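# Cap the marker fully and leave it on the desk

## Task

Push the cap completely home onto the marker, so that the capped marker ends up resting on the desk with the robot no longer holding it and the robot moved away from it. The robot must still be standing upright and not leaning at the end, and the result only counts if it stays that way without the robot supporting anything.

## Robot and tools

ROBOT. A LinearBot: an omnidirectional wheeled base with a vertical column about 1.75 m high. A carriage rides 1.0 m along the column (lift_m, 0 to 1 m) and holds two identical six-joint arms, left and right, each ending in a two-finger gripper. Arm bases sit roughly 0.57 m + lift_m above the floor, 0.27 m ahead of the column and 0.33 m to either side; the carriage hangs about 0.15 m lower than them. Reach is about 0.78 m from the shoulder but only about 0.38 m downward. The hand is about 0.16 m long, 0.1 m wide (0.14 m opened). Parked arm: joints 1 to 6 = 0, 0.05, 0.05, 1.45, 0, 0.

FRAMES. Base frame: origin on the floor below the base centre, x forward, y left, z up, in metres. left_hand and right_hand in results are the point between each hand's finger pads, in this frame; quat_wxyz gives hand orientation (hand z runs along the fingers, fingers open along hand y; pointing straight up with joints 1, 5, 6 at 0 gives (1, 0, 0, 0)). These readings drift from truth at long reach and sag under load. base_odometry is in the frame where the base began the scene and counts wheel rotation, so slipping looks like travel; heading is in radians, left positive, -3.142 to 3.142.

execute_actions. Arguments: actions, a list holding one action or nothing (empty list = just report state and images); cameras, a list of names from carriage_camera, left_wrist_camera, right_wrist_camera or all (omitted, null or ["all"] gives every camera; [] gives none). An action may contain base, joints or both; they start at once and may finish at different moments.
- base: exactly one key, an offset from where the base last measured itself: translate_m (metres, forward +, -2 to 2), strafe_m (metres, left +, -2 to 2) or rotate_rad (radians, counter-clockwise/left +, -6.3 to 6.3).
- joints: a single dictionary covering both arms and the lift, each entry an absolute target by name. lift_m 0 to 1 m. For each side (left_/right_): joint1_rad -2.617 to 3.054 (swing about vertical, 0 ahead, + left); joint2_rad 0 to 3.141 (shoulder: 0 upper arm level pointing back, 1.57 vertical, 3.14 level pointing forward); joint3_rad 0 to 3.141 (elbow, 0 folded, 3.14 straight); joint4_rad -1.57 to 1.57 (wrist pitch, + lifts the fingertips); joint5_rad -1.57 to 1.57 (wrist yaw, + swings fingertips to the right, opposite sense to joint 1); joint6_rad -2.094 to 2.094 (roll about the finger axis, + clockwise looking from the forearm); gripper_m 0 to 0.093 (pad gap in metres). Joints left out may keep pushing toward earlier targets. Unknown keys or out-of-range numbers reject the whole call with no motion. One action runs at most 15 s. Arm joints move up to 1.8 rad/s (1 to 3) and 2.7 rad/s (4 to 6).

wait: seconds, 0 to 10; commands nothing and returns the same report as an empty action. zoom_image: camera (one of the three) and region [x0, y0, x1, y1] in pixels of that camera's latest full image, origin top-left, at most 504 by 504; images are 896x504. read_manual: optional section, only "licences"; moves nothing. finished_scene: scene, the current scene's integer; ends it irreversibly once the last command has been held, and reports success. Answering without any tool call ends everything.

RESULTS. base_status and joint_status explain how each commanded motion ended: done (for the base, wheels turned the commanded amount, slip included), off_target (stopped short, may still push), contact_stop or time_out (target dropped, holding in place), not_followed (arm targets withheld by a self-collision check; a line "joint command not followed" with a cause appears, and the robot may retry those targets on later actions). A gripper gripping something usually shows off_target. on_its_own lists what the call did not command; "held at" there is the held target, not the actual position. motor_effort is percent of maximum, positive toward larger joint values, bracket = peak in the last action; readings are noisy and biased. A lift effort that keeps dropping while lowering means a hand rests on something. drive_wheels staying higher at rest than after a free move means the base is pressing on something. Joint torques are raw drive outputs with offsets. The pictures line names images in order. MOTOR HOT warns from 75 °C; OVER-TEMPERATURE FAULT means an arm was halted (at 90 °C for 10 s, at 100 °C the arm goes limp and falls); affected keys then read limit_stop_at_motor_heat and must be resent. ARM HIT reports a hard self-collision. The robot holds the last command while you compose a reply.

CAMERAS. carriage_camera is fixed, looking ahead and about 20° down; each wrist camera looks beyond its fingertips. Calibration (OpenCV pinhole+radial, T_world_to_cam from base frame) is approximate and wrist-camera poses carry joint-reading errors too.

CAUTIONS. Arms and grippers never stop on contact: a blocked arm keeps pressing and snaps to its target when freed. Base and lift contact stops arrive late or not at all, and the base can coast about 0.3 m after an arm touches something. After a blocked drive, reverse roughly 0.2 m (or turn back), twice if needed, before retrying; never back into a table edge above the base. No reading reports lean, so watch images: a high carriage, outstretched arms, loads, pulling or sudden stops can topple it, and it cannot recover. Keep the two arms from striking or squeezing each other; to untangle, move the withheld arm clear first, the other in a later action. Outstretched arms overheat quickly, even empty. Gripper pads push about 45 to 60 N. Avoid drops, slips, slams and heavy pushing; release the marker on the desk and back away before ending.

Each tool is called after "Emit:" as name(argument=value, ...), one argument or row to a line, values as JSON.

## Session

Emit:
execute_actions(
  actions=[],
  cameras=["carriage_camera"],
)

Scene clock: 0.00 s.
Joint torques (N m, as the arm reports them, + toward a larger angle): no reading
base_odometry: x=+0.000 y=+0.000 heading=+0.000 (m, m, rad; odometry frame)
base_status: not commanded
joint_positions: lift_m=+0.297 left_joint1_rad=-0.028 left_joint2_rad=+0.080 left_joint3_rad=+0.044 left_joint4_rad=+1.467 left_joint5_rad=+0.054 left_joint6_rad=-0.009 left_gripper_m=+0.095 right_joint1_rad=+0.018 right_joint2_rad=+0.070 right_joint3_rad=+0.055 right_joint4_rad=+1.446 right_joint5_rad=-0.039 right_joint6_rad=+0.014 right_gripper_m=+0.094
joint_status: not commanded
motor_effort: lift_m=+31 drive_wheels=+1 (%)
left_hand: x=+0.2973 y=+0.3009 z=+1.2717 quat_wxyz=(+0.997, +0.028, +0.069, -0.020) (m; base frame)
right_hand: x=+0.2962 y=-0.3040 z=+1.2744 quat_wxyz=(+0.997, -0.019, +0.070, +0.017) (m; base frame)
pictures: carriage_camera
camera_calibration (this result's frames):
carriage_camera: T_world_to_cam=[[0.0198054, -0.999667, 0.0165363, -0.0249189], [-0.358609, -0.0225418, -0.933216, 1.2437], [0.933278, 0.0125526, -0.358936, 0.276251], [0, 0, 0, 1]] pos_world=[0.188675, -0.000343101, 1.2602]
Images, in order (width x height): carriage_camera 896x504.

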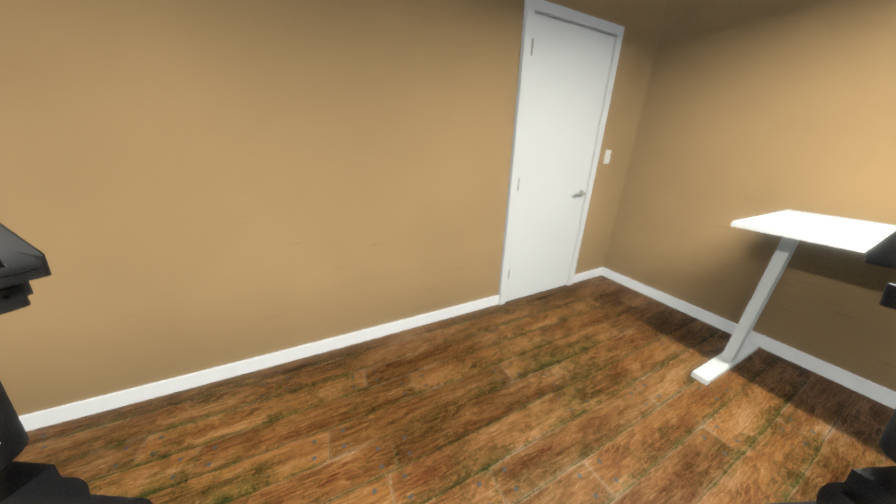

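Emit:
execute_actions(
  actions=[
    {"base":{"rotate_rad":-1.13},"joints":{"lift_m":0.6}},
  ],
  cameras=["carriage_camera"],
)

Emit:
execute_actions(
  actions=[
    {"base":{"translate_m":0.8}},
  ],
  cameras=["carriage_camera"],
)

Scene clock: 4.50 s.
Joint torques (N m, as the arm reports them, + toward a larger angle): left_arm=[-0.46  4.15  7.4  -0.17 -0.13 -0.02] | right_arm=[ 0.03  4.68  7.07 -0.1   0.03  0.1 ]
base_odometry: x=+0.000 y=+0.000 heading=-1.130 (m, m, rad; odometry frame)
base_status: done
joint_positions: lift_m=+0.600 left_joint1_rad=-0.028 left_joint2_rad=+0.080 left_joint3_rad=+0.044 left_joint4_rad=+1.466 left_joint5_rad=+0.054 left_joint6_rad=-0.009 left_gripper_m=+0.095 right_joint1_rad=+0.018 right_joint2_rad=+0.070 right_joint3_rad=+0.055 right_joint4_rad=+1.446 right_joint5_rad=-0.039 right_joint6_rad=+0.014 right_gripper_m=+0.094
joint_status: all done
motor_effort: lift_m=+32(39) drive_wheels=+2(13) (%)
left_hand: x=+0.2975 y=+0.3009 z=+1.5742 quat_wxyz=(+0.997, +0.028, +0.070, -0.020) (m; base frame)
right_hand: x=+0.2962 y=-0.3040 z=+1.5770 quat_wxyz=(+0.997, -0.019, +0.070, +0.017) (m; base frame)
pictures: carriage_camera
camera_calibration (this result's frames):
carriage_camera: T_world_to_cam=[[0.0198054, -0.999667, 0.0165363, -0.0299221], [-0.358609, -0.0225418, -0.933216, 1.52605], [0.933278, 0.0125526, -0.358936, 0.384853], [0, 0, 0, 1]] pos_world=[0.188675, -0.000343101, 1.56277]
Images, in order (width x height): carriage_camera 896x504.

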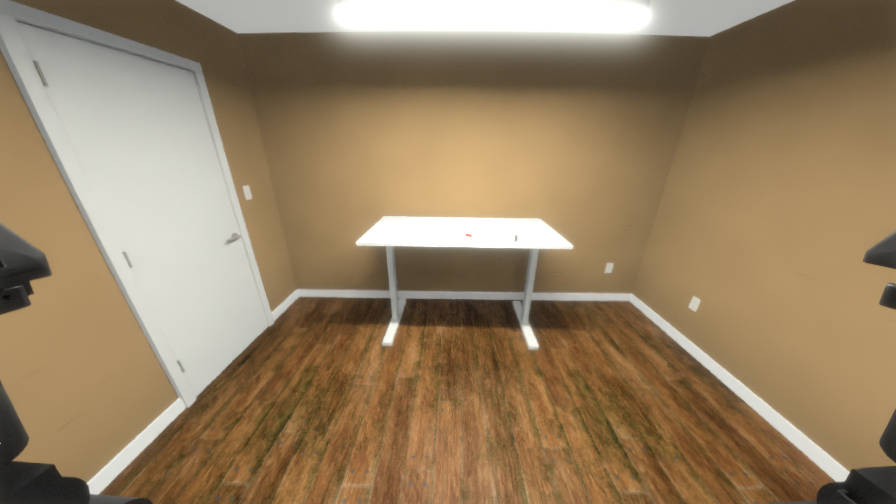

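Scene clock: 8.37 s.
Joint torques (N m, as the arm reports them, + toward a larger angle): left_arm=[-0.42  4.14  7.35 -0.15 -0.12  0.  ] | right_arm=[ 0.    4.7   7.02 -0.08  0.04  0.1 ]
base_odometry: x=+0.341 y=-0.724 heading=-1.130 (m, m, rad; odometry frame)
base_status: done
joint_positions: lift_m=+0.600 left_joint1_rad=-0.028 left_joint2_rad=+0.080 left_joint3_rad=+0.044 left_joint4_rad=+1.466 left_joint5_rad=+0.054 left_joint6_rad=-0.009 left_gripper_m=+0.095 right_joint1_rad=+0.018 right_joint2_rad=+0.070 right_joint3_rad=+0.055 right_joint4_rad=+1.446 right_joint5_rad=-0.039 right_joint6_rad=+0.014 right_gripper_m=+0.094
joint_status: not commanded
motor_effort: lift_m=+32(32) drive_wheels=-4(15) (%)
left_hand: x=+0.2975 y=+0.3009 z=+1.5742 quat_wxyz=(+0.997, +0.028, +0.070, -0.020) (m; base frame)
right_hand: x=+0.2962 y=-0.3040 z=+1.5770 quat_wxyz=(+0.997, -0.019, +0.070, +0.017) (m; base frame)
pictures: carriage_camera
camera_calibration (this result's frames):
carriage_camera: T_world_to_cam=[[0.0198054, -0.999667, 0.0165363, -0.0299221], [-0.358609, -0.0225418, -0.933216, 1.52605], [0.933278, 0.0125526, -0.358936, 0.384853], [0, 0, 0, 1]] pos_world=[0.188675, -0.000343101, 1.56277]
Images, in order (width x height): carriage_camera 896x504.

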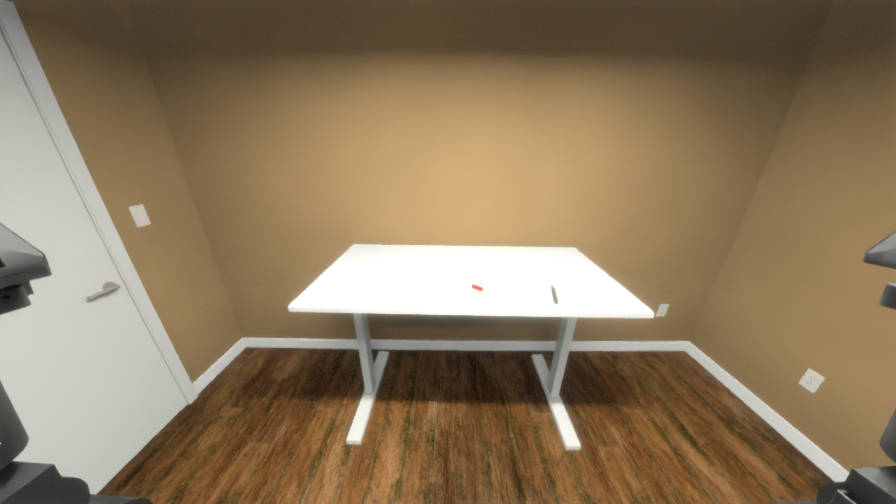

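Emit:
execute_actions(
  actions=[
    {"base":{"translate_m":0.6},"joints":{"lift_m":0.6}},
  ],
  cameras=["carriage_camera"],
)

Emit:
zoom_image(
  camera="carriage_camera",
  region=[450,340,690,480],
)

Scene clock: 12.90 s.
Joint torques (N m, as the arm reports them, + toward a larger angle): left_arm=[-0.47  4.12  7.39 -0.17 -0.12 -0.03] | right_arm=[ 0.05  4.72  6.96 -0.07  0.04  0.09]
base_odometry: x=+0.596 y=-1.267 heading=-1.131 (m, m, rad; odometry frame)
base_status: done
joint_positions: lift_m=+0.600 left_joint1_rad=-0.028 left_joint2_rad=+0.080 left_joint3_rad=+0.044 left_joint4_rad=+1.467 left_joint5_rad=+0.054 left_joint6_rad=-0.009 left_gripper_m=+0.095 right_joint1_rad=+0.018 right_joint2_rad=+0.070 right_joint3_rad=+0.055 right_joint4_rad=+1.447 right_joint5_rad=-0.039 right_joint6_rad=+0.014 right_gripper_m=+0.094
joint_status: all done
motor_effort: lift_m=+32(33) drive_wheels=-4(16) (%)
left_hand: x=+0.2974 y=+0.3009 z=+1.5743 quat_wxyz=(+0.997, +0.028, +0.070, -0.020) (m; base frame)
right_hand: x=+0.2961 y=-0.3040 z=+1.5770 quat_wxyz=(+0.997, -0.019, +0.070, +0.017) (m; base frame)
pictures: carriage_camera
camera_calibration (this result's frames):
carriage_camera: T_world_to_cam=[[0.0198054, -0.999667, 0.0165363, -0.0299221], [-0.358609, -0.0225418, -0.933216, 1.52605], [0.933278, 0.0125526, -0.358936, 0.384853], [0, 0, 0, 1]] pos_world=[0.188675, -0.000343101, 1.56277]
Images, in order (width x height): carriage_camera 896x504.

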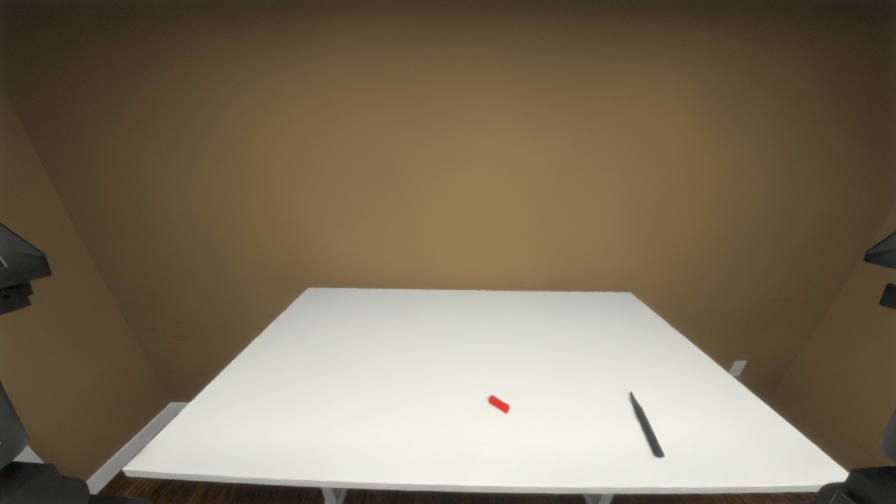

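Region (450, 340, 690, 480) of carriage_camera's 896x504 image, scaled by 2.100, with more detail than that image has; it fills the top 294 rows of this view, and the rest is white.

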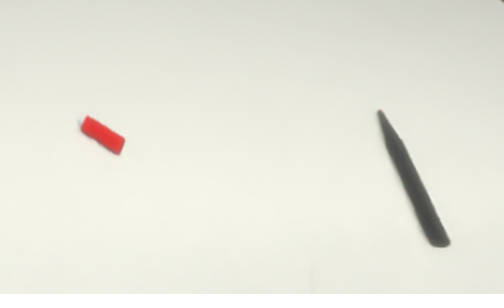

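Emit:
execute_actions(
  actions=[
    {"base":{"strafe_m":-0.5},"joints":{"lift_m":0.66,"left_joint1_rad":0.2,"left_joint2_rad":2.29,"left_joint3_rad":1.0,"left_joint4_rad":-0.28,"left_joint5_rad":0,"left_joint6_rad":-0.76,"right_joint1_rad":0.6,"right_joint2_rad":2.495,"right_joint3_rad":1.452,"right_joint4_rad":-0.5,"right_joint5_rad":-0.017,"right_joint6_rad":-1.95}},
  ],
  cameras=["carriage_camera"],
)

Emit:
execute_actions(
  actions=[
    {"base":{"translate_m":0.07},"joints":{"right_joint1_rad":1.01}},
  ],
)

Scene clock: 22.40 s.
Joint torques (N m, as the arm reports them, + toward a larger angle): left_arm=[  0.1  -10.62   4.72   0.52  -0.16  -0.05] | right_arm=[  0.5  -13.53   5.64   0.46  -0.04   0.05]
base_odometry: x=+0.144 y=-1.480 heading=-1.131 (m, m, rad; odometry frame)
base_status: done
joint_positions: lift_m=+0.660 left_joint1_rad=+0.193 left_joint2_rad=+2.285 left_joint3_rad=+0.998 left_joint4_rad=-0.279 left_joint5_rad=+0.004 left_joint6_rad=-0.755 left_gripper_m=+0.095 right_joint1_rad=+0.595 right_joint2_rad=+2.488 right_joint3_rad=+1.451 right_joint4_rad=-0.495 right_joint5_rad=-0.022 right_joint6_rad=-1.945 right_gripper_m=+0.094
joint_status: all done
motor_effort: lift_m=+33(41) drive_wheels=-1(10) (%)
left_hand: x=+0.5742 y=+0.3720 z=+1.0539 quat_wxyz=(+0.002, -0.456, +0.890, -0.002) (m; base frame)
right_hand: x=+0.6014 y=-0.0754 z=+1.0532 quat_wxyz=(+0.022, -0.955, +0.296, -0.003) (m; base frame)
pictures: carriage_camera
camera_calibration (this result's frames):
carriage_camera: T_world_to_cam=[[0.0198054, -0.999667, 0.0165363, -0.0309136], [-0.358609, -0.0225418, -0.933216, 1.58201], [0.933278, 0.0125526, -0.358936, 0.406373], [0, 0, 0, 1]] pos_world=[0.188675, -0.000343101, 1.62273]
Images, in order (width x height): carriage_camera 896x504.

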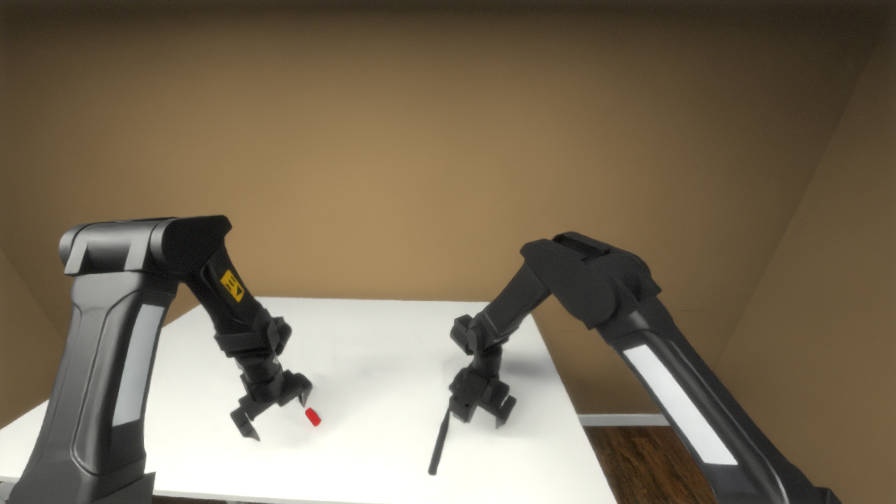

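Scene clock: 23.73 s.
Joint torques (N m, as the arm reports them, + toward a larger angle): left_arm=[  0.05 -10.66   4.74   0.52  -0.2   -0.04] | right_arm=[ -0.17 -13.47   5.72   0.45  -0.01   0.06]
base_odometry: x=+0.173 y=-1.543 heading=-1.131 (m, m, rad; odometry frame)
base_status: done
joint_positions: lift_m=+0.660 left_joint1_rad=+0.193 left_joint2_rad=+2.285 left_joint3_rad=+0.998 left_joint4_rad=-0.279 left_joint5_rad=+0.004 left_joint6_rad=-0.755 left_gripper_m=+0.095 right_joint1_rad=+1.013 right_joint2_rad=+2.488 right_joint3_rad=+1.451 right_joint4_rad=-0.495 right_joint5_rad=-0.020 right_joint6_rad=-1.945 right_gripper_m=+0.094
joint_status: all done
motor_effort: lift_m=+33(33) drive_wheels=-3(2) (%)
left_hand: x=+0.5742 y=+0.3720 z=+1.0539 quat_wxyz=(+0.002, -0.456, +0.890, -0.002) (m; base frame)
right_hand: x=+0.4765 y=+0.0428 z=+1.0532 quat_wxyz=(+0.022, -0.996, +0.092, +0.001) (m; base frame)
pictures: carriage_camera, left_wrist_camera, right_wrist_camera
camera_calibration (this result's frames):
carriage_camera: T_world_to_cam=[[0.0198054, -0.999667, 0.0165363, -0.0309136], [-0.358609, -0.0225418, -0.933216, 1.58201], [0.933278, 0.0125526, -0.358936, 0.406373], [0, 0, 0, 1]] pos_world=[0.188675, -0.000343101, 1.62273]
left_wrist_camera: T_world_to_cam=[[0.825115, -0.564072, -0.0317447, -0.225923], [-0.462488, -0.706656, 0.535484, -0.0248722], [-0.324484, -0.427154, -0.843949, 1.35694], [0, 0, 0, 1]] pos_world=[0.615215, 0.434611, 1.15134]
right_wrist_camera: T_world_to_cam=[[0.18601, 0.97958, 0.0763175, -0.215044], [0.773284, -0.19387, 0.603694, -0.993857], [0.606162, -0.0532778, -0.793555, 0.67565], [0, 0, 0, 1]] pos_world=[0.398981, 0.0539709, 1.15256]
Images, in order (width x height): carriage_camera 896x504, left_wrist_camera 896x504, right_wrist_camera 896x504.

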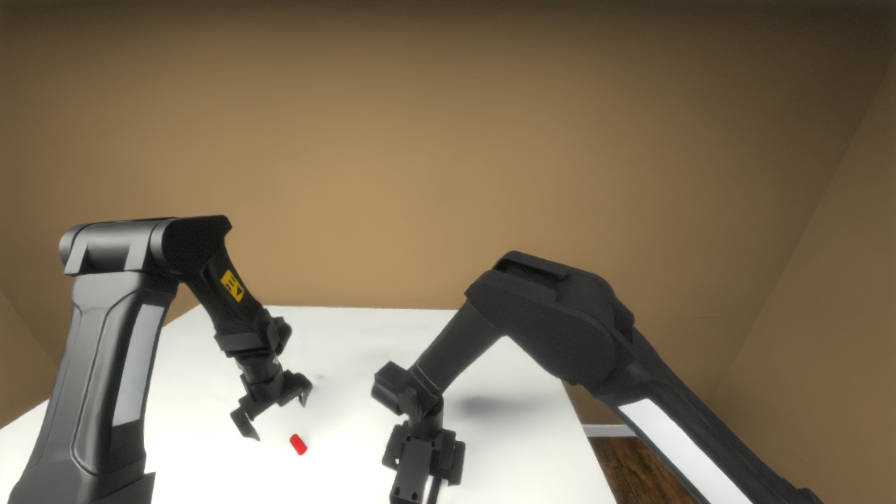

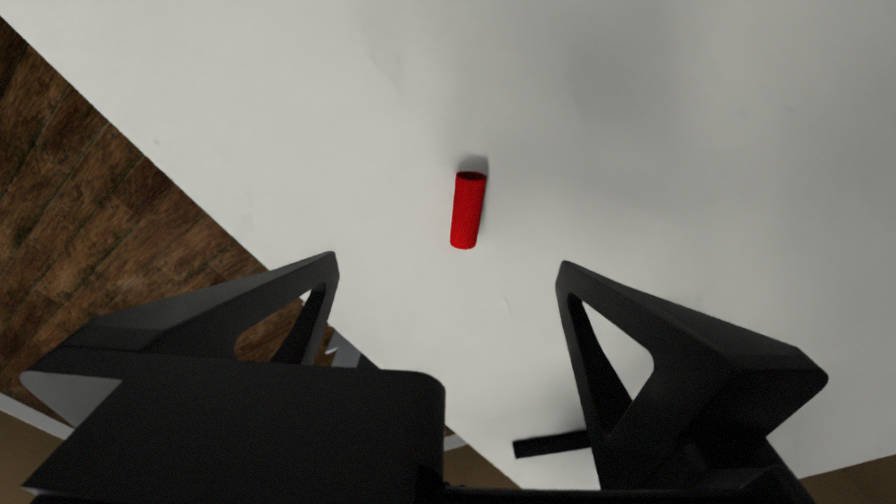

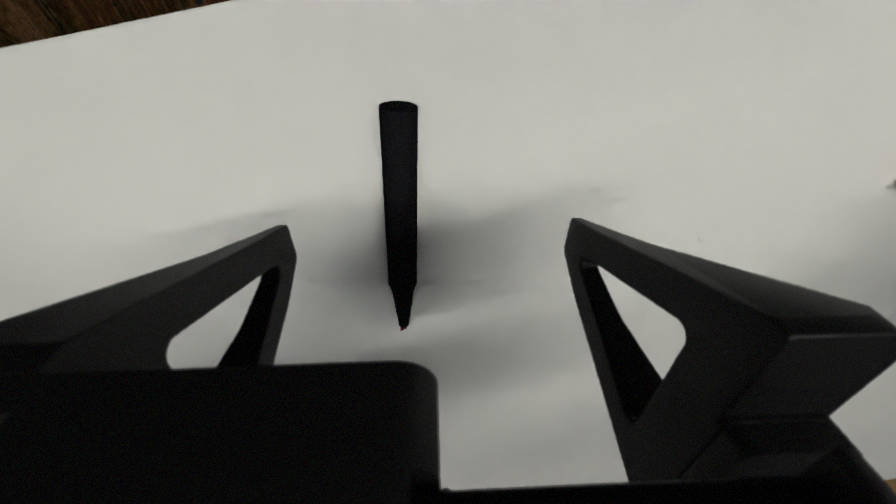

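Emit:
execute_actions(
  actions=[
    {"joints":{"lift_m":0.585,"left_joint1_rad":0.155,"left_joint6_rad":-0.78,"right_joint4_rad":-0.53,"left_gripper_m":0.07,"right_gripper_m":0.07}},
  ],
)

Scene clock: 25.67 s.
Joint torques (N m, as the arm reports them, + toward a larger angle): left_arm=[ -0.49 -10.86   4.91   0.53  -0.2   -0.06] | right_arm=[ -0.28 -13.51   5.63   0.35  -0.04   0.05]
base_odometry: x=+0.173 y=-1.543 heading=-1.131 (m, m, rad; odometry frame)
base_status: not commanded
joint_positions: lift_m=+0.585 left_joint1_rad=+0.157 left_joint2_rad=+2.287 left_joint3_rad=+0.998 left_joint4_rad=-0.278 left_joint5_rad=+0.001 left_joint6_rad=-0.776 left_gripper_m=+0.070 right_joint1_rad=+1.013 right_joint2_rad=+2.489 right_joint3_rad=+1.451 right_joint4_rad=-0.522 right_joint5_rad=-0.019 right_joint6_rad=-1.945 right_gripper_m=+0.070
joint_status: all done
motor_effort: lift_m=+29(29) drive_wheels=-3(3) (%)
left_hand: x=+0.5757 y=+0.3612 z=+0.9786 quat_wxyz=(+0.001, -0.450, +0.893, -0.001) (m; base frame)
right_hand: x=+0.4730 y=+0.0369 z=+0.9779 quat_wxyz=(+0.009, -0.996, +0.092, +0.006) (m; base frame)
pictures: carriage_camera, left_wrist_camera, right_wrist_camera
camera_calibration (this result's frames):
carriage_camera: T_world_to_cam=[[0.0198054, -0.999667, 0.0165363, -0.0296781], [-0.358609, -0.0225418, -0.933216, 1.51228], [0.933278, 0.0125526, -0.358936, 0.379556], [0, 0, 0, 1]] pos_world=[0.188675, -0.000343101, 1.54801]
left_wrist_camera: T_world_to_cam=[[0.816354, -0.576525, -0.0344162, -0.223516], [-0.472181, -0.700544, 0.535055, 0.0122384], [-0.332583, -0.420544, -0.844116, 1.29168], [0, 0, 0, 1]] pos_world=[0.617838, 0.42292, 1.07609]
right_wrist_camera: T_world_to_cam=[[0.186897, 0.981089, 0.0503485, -0.178009], [0.78143, -0.17953, 0.597609, -0.945308], [0.595346, -0.0723472, -0.800206, 0.629962], [0, 0, 0, 1]] pos_world=[0.396916, 0.0505075, 1.07799]
Images, in order (width x height): carriage_camera 896x504, left_wrist_camera 896x504, right_wrist_camera 896x504.

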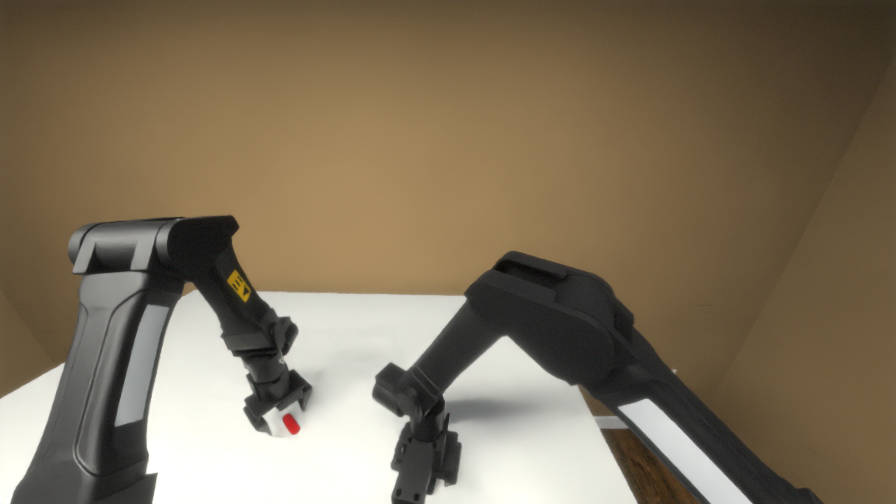

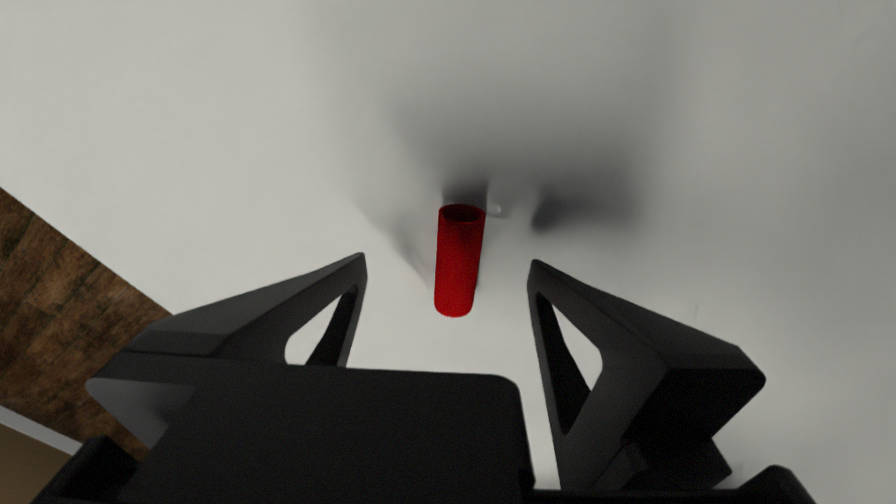

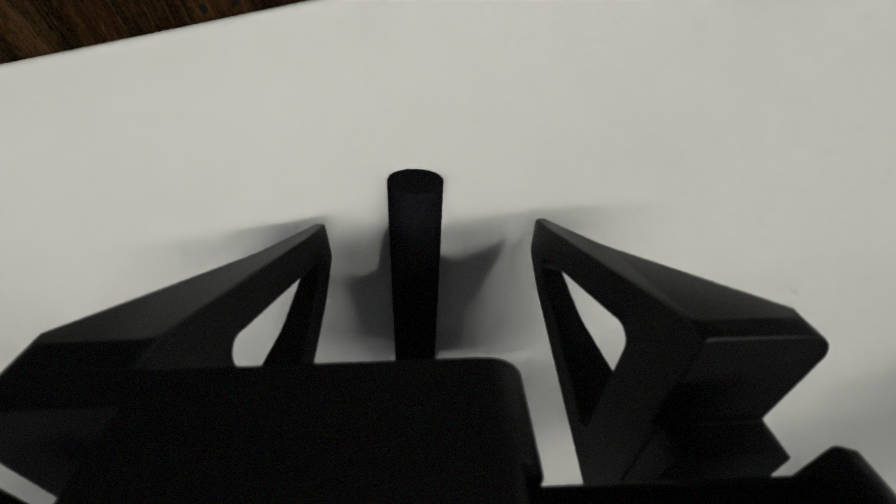

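Emit:
execute_actions(
  actions=[
    {"joints":{"lift_m":0.567,"right_joint1_rad":0.99,"right_joint6_rad":-1.95,"left_joint6_rad":-1.15}},
  ],
  cameras=["left_wrist_camera","right_wrist_camera"],
)

Emit:
execute_actions(
  actions=[
    {"joints":{"left_gripper_m":0.016,"right_gripper_m":0}},
  ],
  cameras=["left_wrist_camera","right_wrist_camera"],
)

Scene clock: 28.50 s.
Joint torques (N m, as the arm reports them, + toward a larger angle): left_arm=[ -0.56 -11.02   4.72   0.47  -0.18  -0.05] | right_arm=[ -0.34 -13.7    5.64   0.4   -0.07   0.08]
base_odometry: x=+0.173 y=-1.543 heading=-1.131 (m, m, rad; odometry frame)
base_status: not commanded
joint_positions: lift_m=+0.567 left_joint1_rad=+0.157 left_joint2_rad=+2.291 left_joint3_rad=+0.998 left_joint4_rad=-0.279 left_joint5_rad=+0.001 left_joint6_rad=-1.146 left_gripper_m=+0.070 right_joint1_rad=+0.995 right_joint2_rad=+2.490 right_joint3_rad=+1.451 right_joint4_rad=-0.527 right_joint5_rad=-0.018 right_joint6_rad=-1.945 right_gripper_m=+0.070
joint_status: all done
motor_effort: lift_m=+28(31) drive_wheels=+2(5) (%)
left_hand: x=+0.5746 y=+0.3610 z=+0.9595 quat_wxyz=(-0.001, -0.606, +0.795, +0.000) (m; base frame)
right_hand: x=+0.4785 y=+0.0316 z=+0.9594 quat_wxyz=(+0.006, -0.995, +0.101, +0.007) (m; base frame)
pictures: left_wrist_camera, right_wrist_camera
camera_calibration (this result's frames):
left_wrist_camera: T_world_to_cam=[[0.969444, -0.242347, -0.0380196, -0.428518], [-0.18461, -0.822808, 0.5375, -0.101614], [-0.161544, -0.514058, -0.842406, 1.20896], [0, 0, 0, 1]] pos_world=[0.591965, 0.434015, 1.05676]
right_wrist_camera: T_world_to_cam=[[0.204212, 0.977942, 0.043901, -0.174864], [0.779689, -0.189603, 0.596771, -0.937594], [0.591931, -0.0876389, -0.80121, 0.61464], [0, 0, 0, 1]] pos_world=[0.402917, 0.0471022, 1.05966]
Images, in order (width x height): left_wrist_camera 896x504, right_wrist_camera 896x504.

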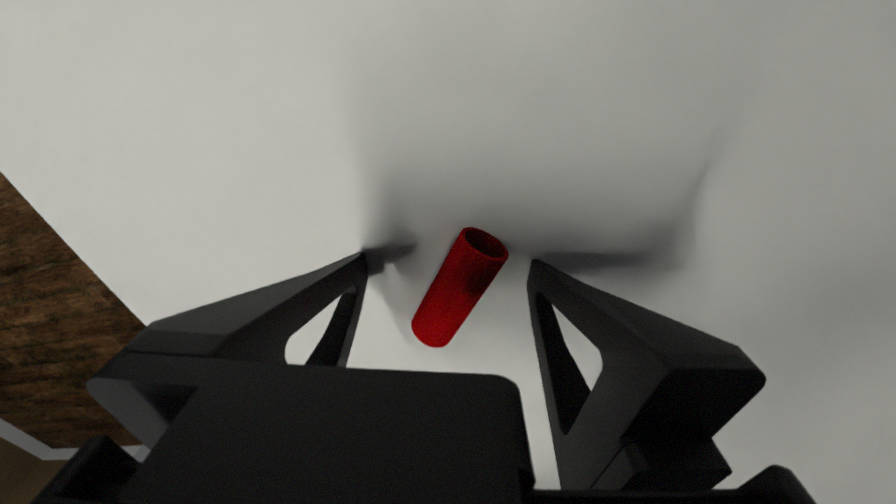

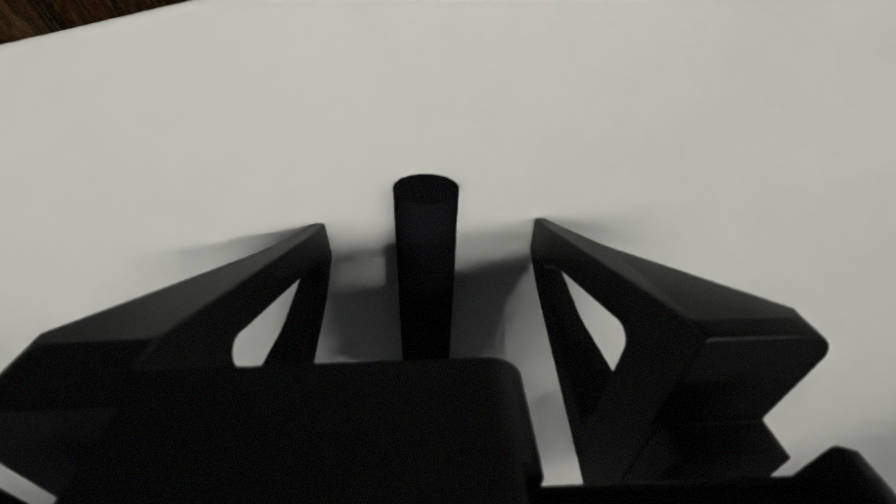

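Scene clock: 29.17 s.
Joint torques (N m, as the arm reports them, + toward a larger angle): left_arm=[ -0.59 -10.97   4.64   0.46  -0.2   -0.05] | right_arm=[ -0.37 -13.56   5.65   0.4   -0.07   0.06]
base_odometry: x=+0.173 y=-1.543 heading=-1.131 (m, m, rad; odometry frame)
base_status: not commanded
joint_positions: lift_m=+0.567 left_joint1_rad=+0.157 left_joint2_rad=+2.291 left_joint3_rad=+0.998 left_joint4_rad=-0.279 left_joint5_rad=+0.001 left_joint6_rad=-1.146 left_gripper_m=+0.019 right_joint1_rad=+0.995 right_joint2_rad=+2.490 right_joint3_rad=+1.451 right_joint4_rad=-0.527 right_joint5_rad=-0.018 right_joint6_rad=-1.945 right_gripper_m=+0.017
joint_status: right_gripper_m off_target (ended at +0.017, target +0.000); the others done
motor_effort: lift_m=+28(29) drive_wheels=+2(2) (%)
left_hand: x=+0.5746 y=+0.3610 z=+0.9595 quat_wxyz=(-0.001, -0.606, +0.795, +0.000) (m; base frame)
right_hand: x=+0.4785 y=+0.0316 z=+0.9594 quat_wxyz=(+0.006, -0.995, +0.100, +0.007) (m; base frame)
pictures: left_wrist_camera, right_wrist_camera
camera_calibration (this result's frames):
left_wrist_camera: T_world_to_cam=[[0.969444, -0.242347, -0.0380196, -0.428518], [-0.18461, -0.822808, 0.5375, -0.101614], [-0.161544, -0.514058, -0.842406, 1.20896], [0, 0, 0, 1]] pos_world=[0.591965, 0.434015, 1.05676]
right_wrist_camera: T_world_to_cam=[[0.203839, 0.978019, 0.0439068, -0.174693], [0.779758, -0.189309, 0.596774, -0.93764], [0.591969, -0.0874091, -0.801207, 0.614613], [0, 0, 0, 1]] pos_world=[0.40291, 0.0470729, 1.05966]
Images, in order (width x height): left_wrist_camera 896x504, right_wrist_camera 896x504.

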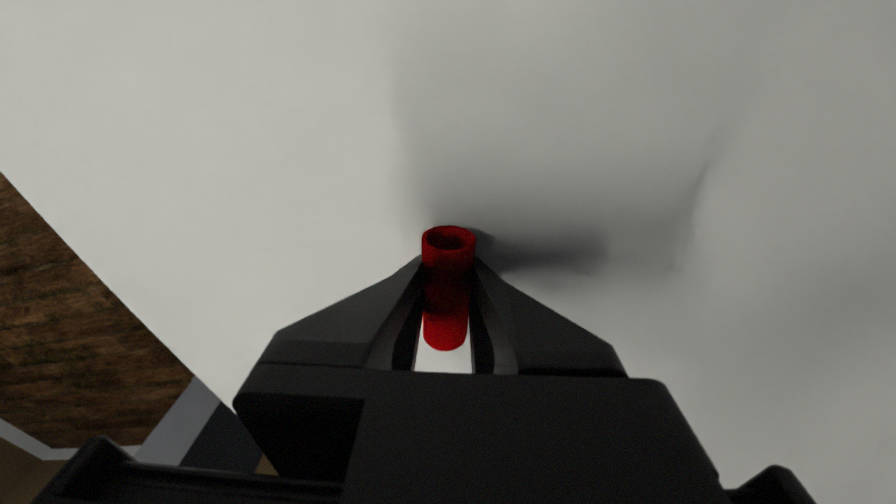

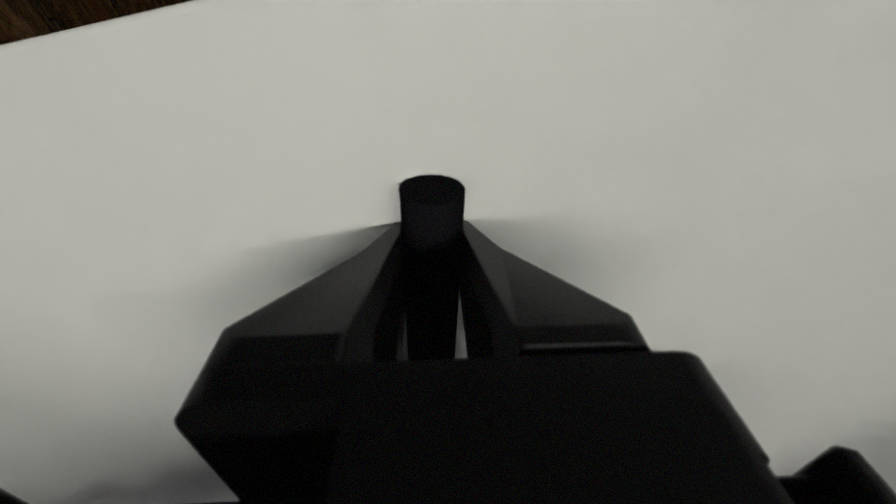

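Emit:
execute_actions(
  actions=[
    {"joints":{"left_gripper_m":0.06}},
  ],
  cameras=[],
)

Emit:
execute_actions(
  actions=[
    {"joints":{"lift_m":0.61}},
  ],
  cameras=[],
)

Emit:
execute_actions(
  actions=[
    {"joints":{"left_joint1_rad":0.105,"left_joint6_rad":1.95,"right_joint1_rad":0.5,"right_joint2_rad":1.7,"right_joint3_rad":0.8,"right_joint4_rad":0.9,"right_joint5_rad":0.7,"right_joint6_rad":1.49}},
  ],
  cameras=[],
)

Emit:
execute_actions(
  actions=[
    {"joints":{"lift_m":0.566}},
  ],
)

Scene clock: 32.47 s.
Joint torques (N m, as the arm reports them, + toward a larger angle): left_arm=[ -0.63 -11.05   4.64   0.47  -0.18  -0.03] | right_arm=[ -0.35 -13.59   5.6    0.4   -0.06   0.06]
base_odometry: x=+0.173 y=-1.543 heading=-1.131 (m, m, rad; odometry frame)
base_status: not commanded
joint_positions: lift_m=+0.567 left_joint1_rad=+0.157 left_joint2_rad=+2.291 left_joint3_rad=+0.998 left_joint4_rad=-0.279 left_joint5_rad=+0.001 left_joint6_rad=-1.146 left_gripper_m=+0.060 right_joint1_rad=+0.995 right_joint2_rad=+2.490 right_joint3_rad=+1.451 right_joint4_rad=-0.527 right_joint5_rad=-0.018 right_joint6_rad=-1.945 right_gripper_m=+0.017
joint_status: all done
motor_effort: lift_m=+28(29) drive_wheels=+2(2) (%)
left_hand: x=+0.5746 y=+0.3610 z=+0.9595 quat_wxyz=(-0.001, -0.606, +0.795, +0.000) (m; base frame)
right_hand: x=+0.4785 y=+0.0316 z=+0.9594 quat_wxyz=(+0.006, -0.995, +0.100, +0.007) (m; base frame)
pictures: none
No camera images: the call's "cameras" was empty. Leave "cameras" out to get every camera's image.

Scene clock: 33.17 s.
Joint torques (N m, as the arm reports them, + toward a larger angle): left_arm=[ -0.55 -10.75   4.71   0.45  -0.2   -0.03] | right_arm=[ -0.38 -13.58   5.61   0.4   -0.07   0.06]
base_odometry: x=+0.173 y=-1.543 heading=-1.131 (m, m, rad; odometry frame)
base_status: not commanded
joint_positions: lift_m=+0.610 left_joint1_rad=+0.157 left_joint2_rad=+2.289 left_joint3_rad=+0.998 left_joint4_rad=-0.279 left_joint5_rad=+0.001 left_joint6_rad=-1.146 left_gripper_m=+0.060 right_joint1_rad=+0.995 right_joint2_rad=+2.491 right_joint3_rad=+1.451 right_joint4_rad=-0.528 right_joint5_rad=-0.018 right_joint6_rad=-1.945 right_gripper_m=+0.017
joint_status: all done
motor_effort: lift_m=+33(40) drive_wheels=+2(3) (%)
left_hand: x=+0.5751 y=+0.3611 z=+1.0027 quat_wxyz=(+0.000, -0.606, +0.795, -0.001) (m; base frame)
right_hand: x=+0.4783 y=+0.0312 z=+1.0017 quat_wxyz=(+0.005, -0.995, +0.100, +0.008) (m; base frame)
pictures: none
No camera images: the call's "cameras" was empty. Leave "cameras" out to get every camera's image.

Scene clock: 35.63 s.
Joint torques (N m, as the arm reports them, + toward a larger angle): left_arm=[ -0.36 -10.88   4.62   0.39  -0.04   0.03] | right_arm=[ 0.44 -9.66  6.43  2.49  0.08  0.08]
base_odometry: x=+0.173 y=-1.543 heading=-1.131 (m, m, rad; odometry frame)
base_status: not commanded
joint_positions: lift_m=+0.610 left_joint1_rad=+0.105 left_joint2_rad=+2.289 left_joint3_rad=+0.998 left_joint4_rad=-0.279 left_joint5_rad=+0.001 left_joint6_rad=+1.946 left_gripper_m=+0.060 right_joint1_rad=+0.495 right_joint2_rad=+1.708 right_joint3_rad=+0.820 right_joint4_rad=+0.891 right_joint5_rad=+0.694 right_joint6_rad=+1.483 right_gripper_m=+0.017
joint_status: all done
motor_effort: lift_m=+33(33) drive_wheels=-3(4) (%)
left_hand: x=+0.5772 y=+0.3447 z=+1.0027 quat_wxyz=(+0.001, +0.796, +0.605, +0.000) (m; base frame)
right_hand: x=+0.7195 y=-0.1880 z=+1.3786 quat_wxyz=(+0.566, +0.527, +0.470, +0.425) (m; base frame)
pictures: none
No camera images: the call's "cameras" was empty. Leave "cameras" out to get every camera's image.

Scene clock: 36.33 s.
Joint torques (N m, as the arm reports them, + toward a larger angle): left_arm=[ -0.5  -10.89   4.5    0.37  -0.03   0.03] | right_arm=[ 0.45 -9.54  7.24  2.44  0.08  0.08]
base_odometry: x=+0.173 y=-1.543 heading=-1.131 (m, m, rad; odometry frame)
base_status: not commanded
joint_positions: lift_m=+0.566 left_joint1_rad=+0.105 left_joint2_rad=+2.290 left_joint3_rad=+0.998 left_joint4_rad=-0.280 left_joint5_rad=+0.001 left_joint6_rad=+1.946 left_gripper_m=+0.060 right_joint1_rad=+0.495 right_joint2_rad=+1.708 right_joint3_rad=+0.808 right_joint4_rad=+0.894 right_joint5_rad=+0.694 right_joint6_rad=+1.484 right_gripper_m=+0.017
joint_status: all done
motor_effort: lift_m=+29(30) drive_wheels=-3(3) (%)
left_hand: x=+0.5766 y=+0.3446 z=+0.9586 quat_wxyz=(+0.000, +0.796, +0.605, -0.001) (m; base frame)
right_hand: x=+0.7179 y=-0.1890 z=+1.3307 quat_wxyz=(+0.566, +0.528, +0.473, +0.421) (m; base frame)
pictures: carriage_camera, left_wrist_camera, right_wrist_camera
camera_calibration (this result's frames):
carriage_camera: T_world_to_cam=[[0.0198054, -0.999667, 0.0165363, -0.0293638], [-0.358609, -0.0225418, -0.933216, 1.49454], [0.933278, 0.0125526, -0.358936, 0.372733], [0, 0, 0, 1]] pos_world=[0.188675, -0.000343101, 1.529]
left_wrist_camera: T_world_to_cam=[[-0.968983, 0.24434, -0.0370049, 0.514565], [0.187253, 0.82366, 0.535276, -0.893942], [0.161269, 0.511744, -0.843866, 0.661949], [0, 0, 0, 1]] pos_world=[0.559247, 0.271827, 1.05614]
right_wrist_camera: T_world_to_cam=[[-0.0543715, -0.0777816, -0.995487, 1.34493], [-0.440446, 0.8966, -0.0459989, 0.548974], [0.896131, 0.435957, -0.083008, -0.32407], [0, 0, 0, 1]] pos_world=[0.605328, -0.24632, 1.33721]
Images, in order (width x height): carriage_camera 896x504, left_wrist_camera 896x504, right_wrist_camera 896x504.

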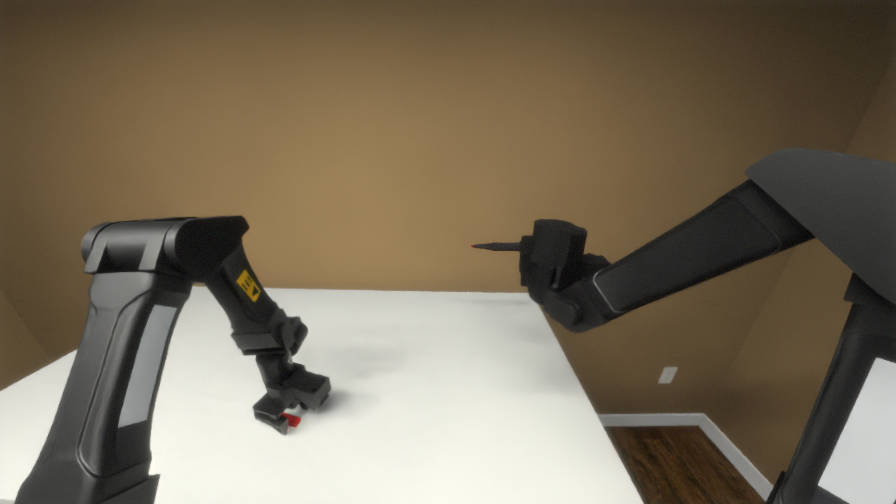

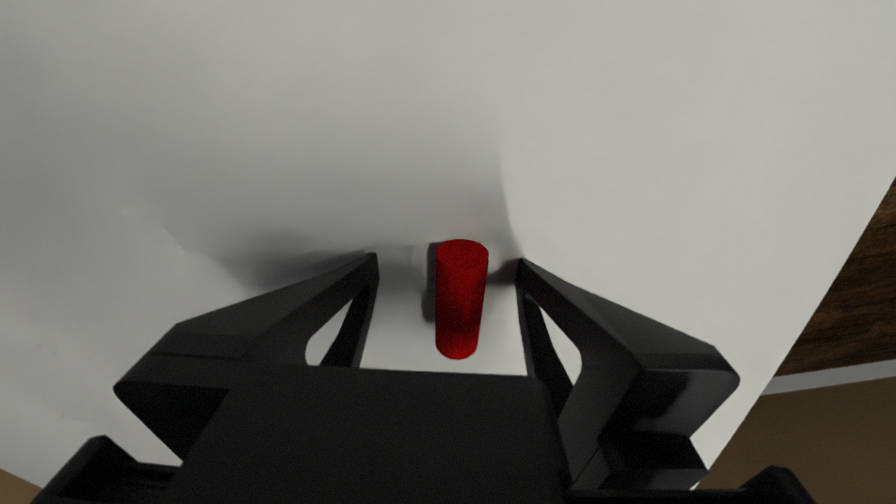

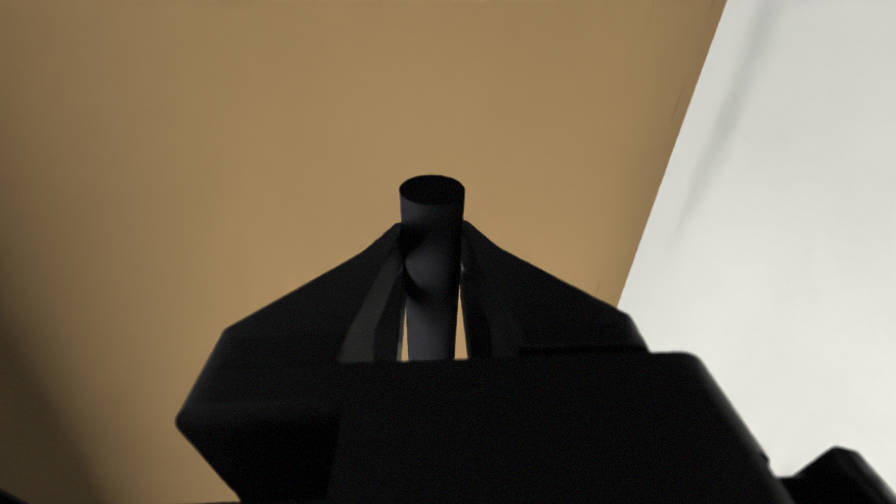

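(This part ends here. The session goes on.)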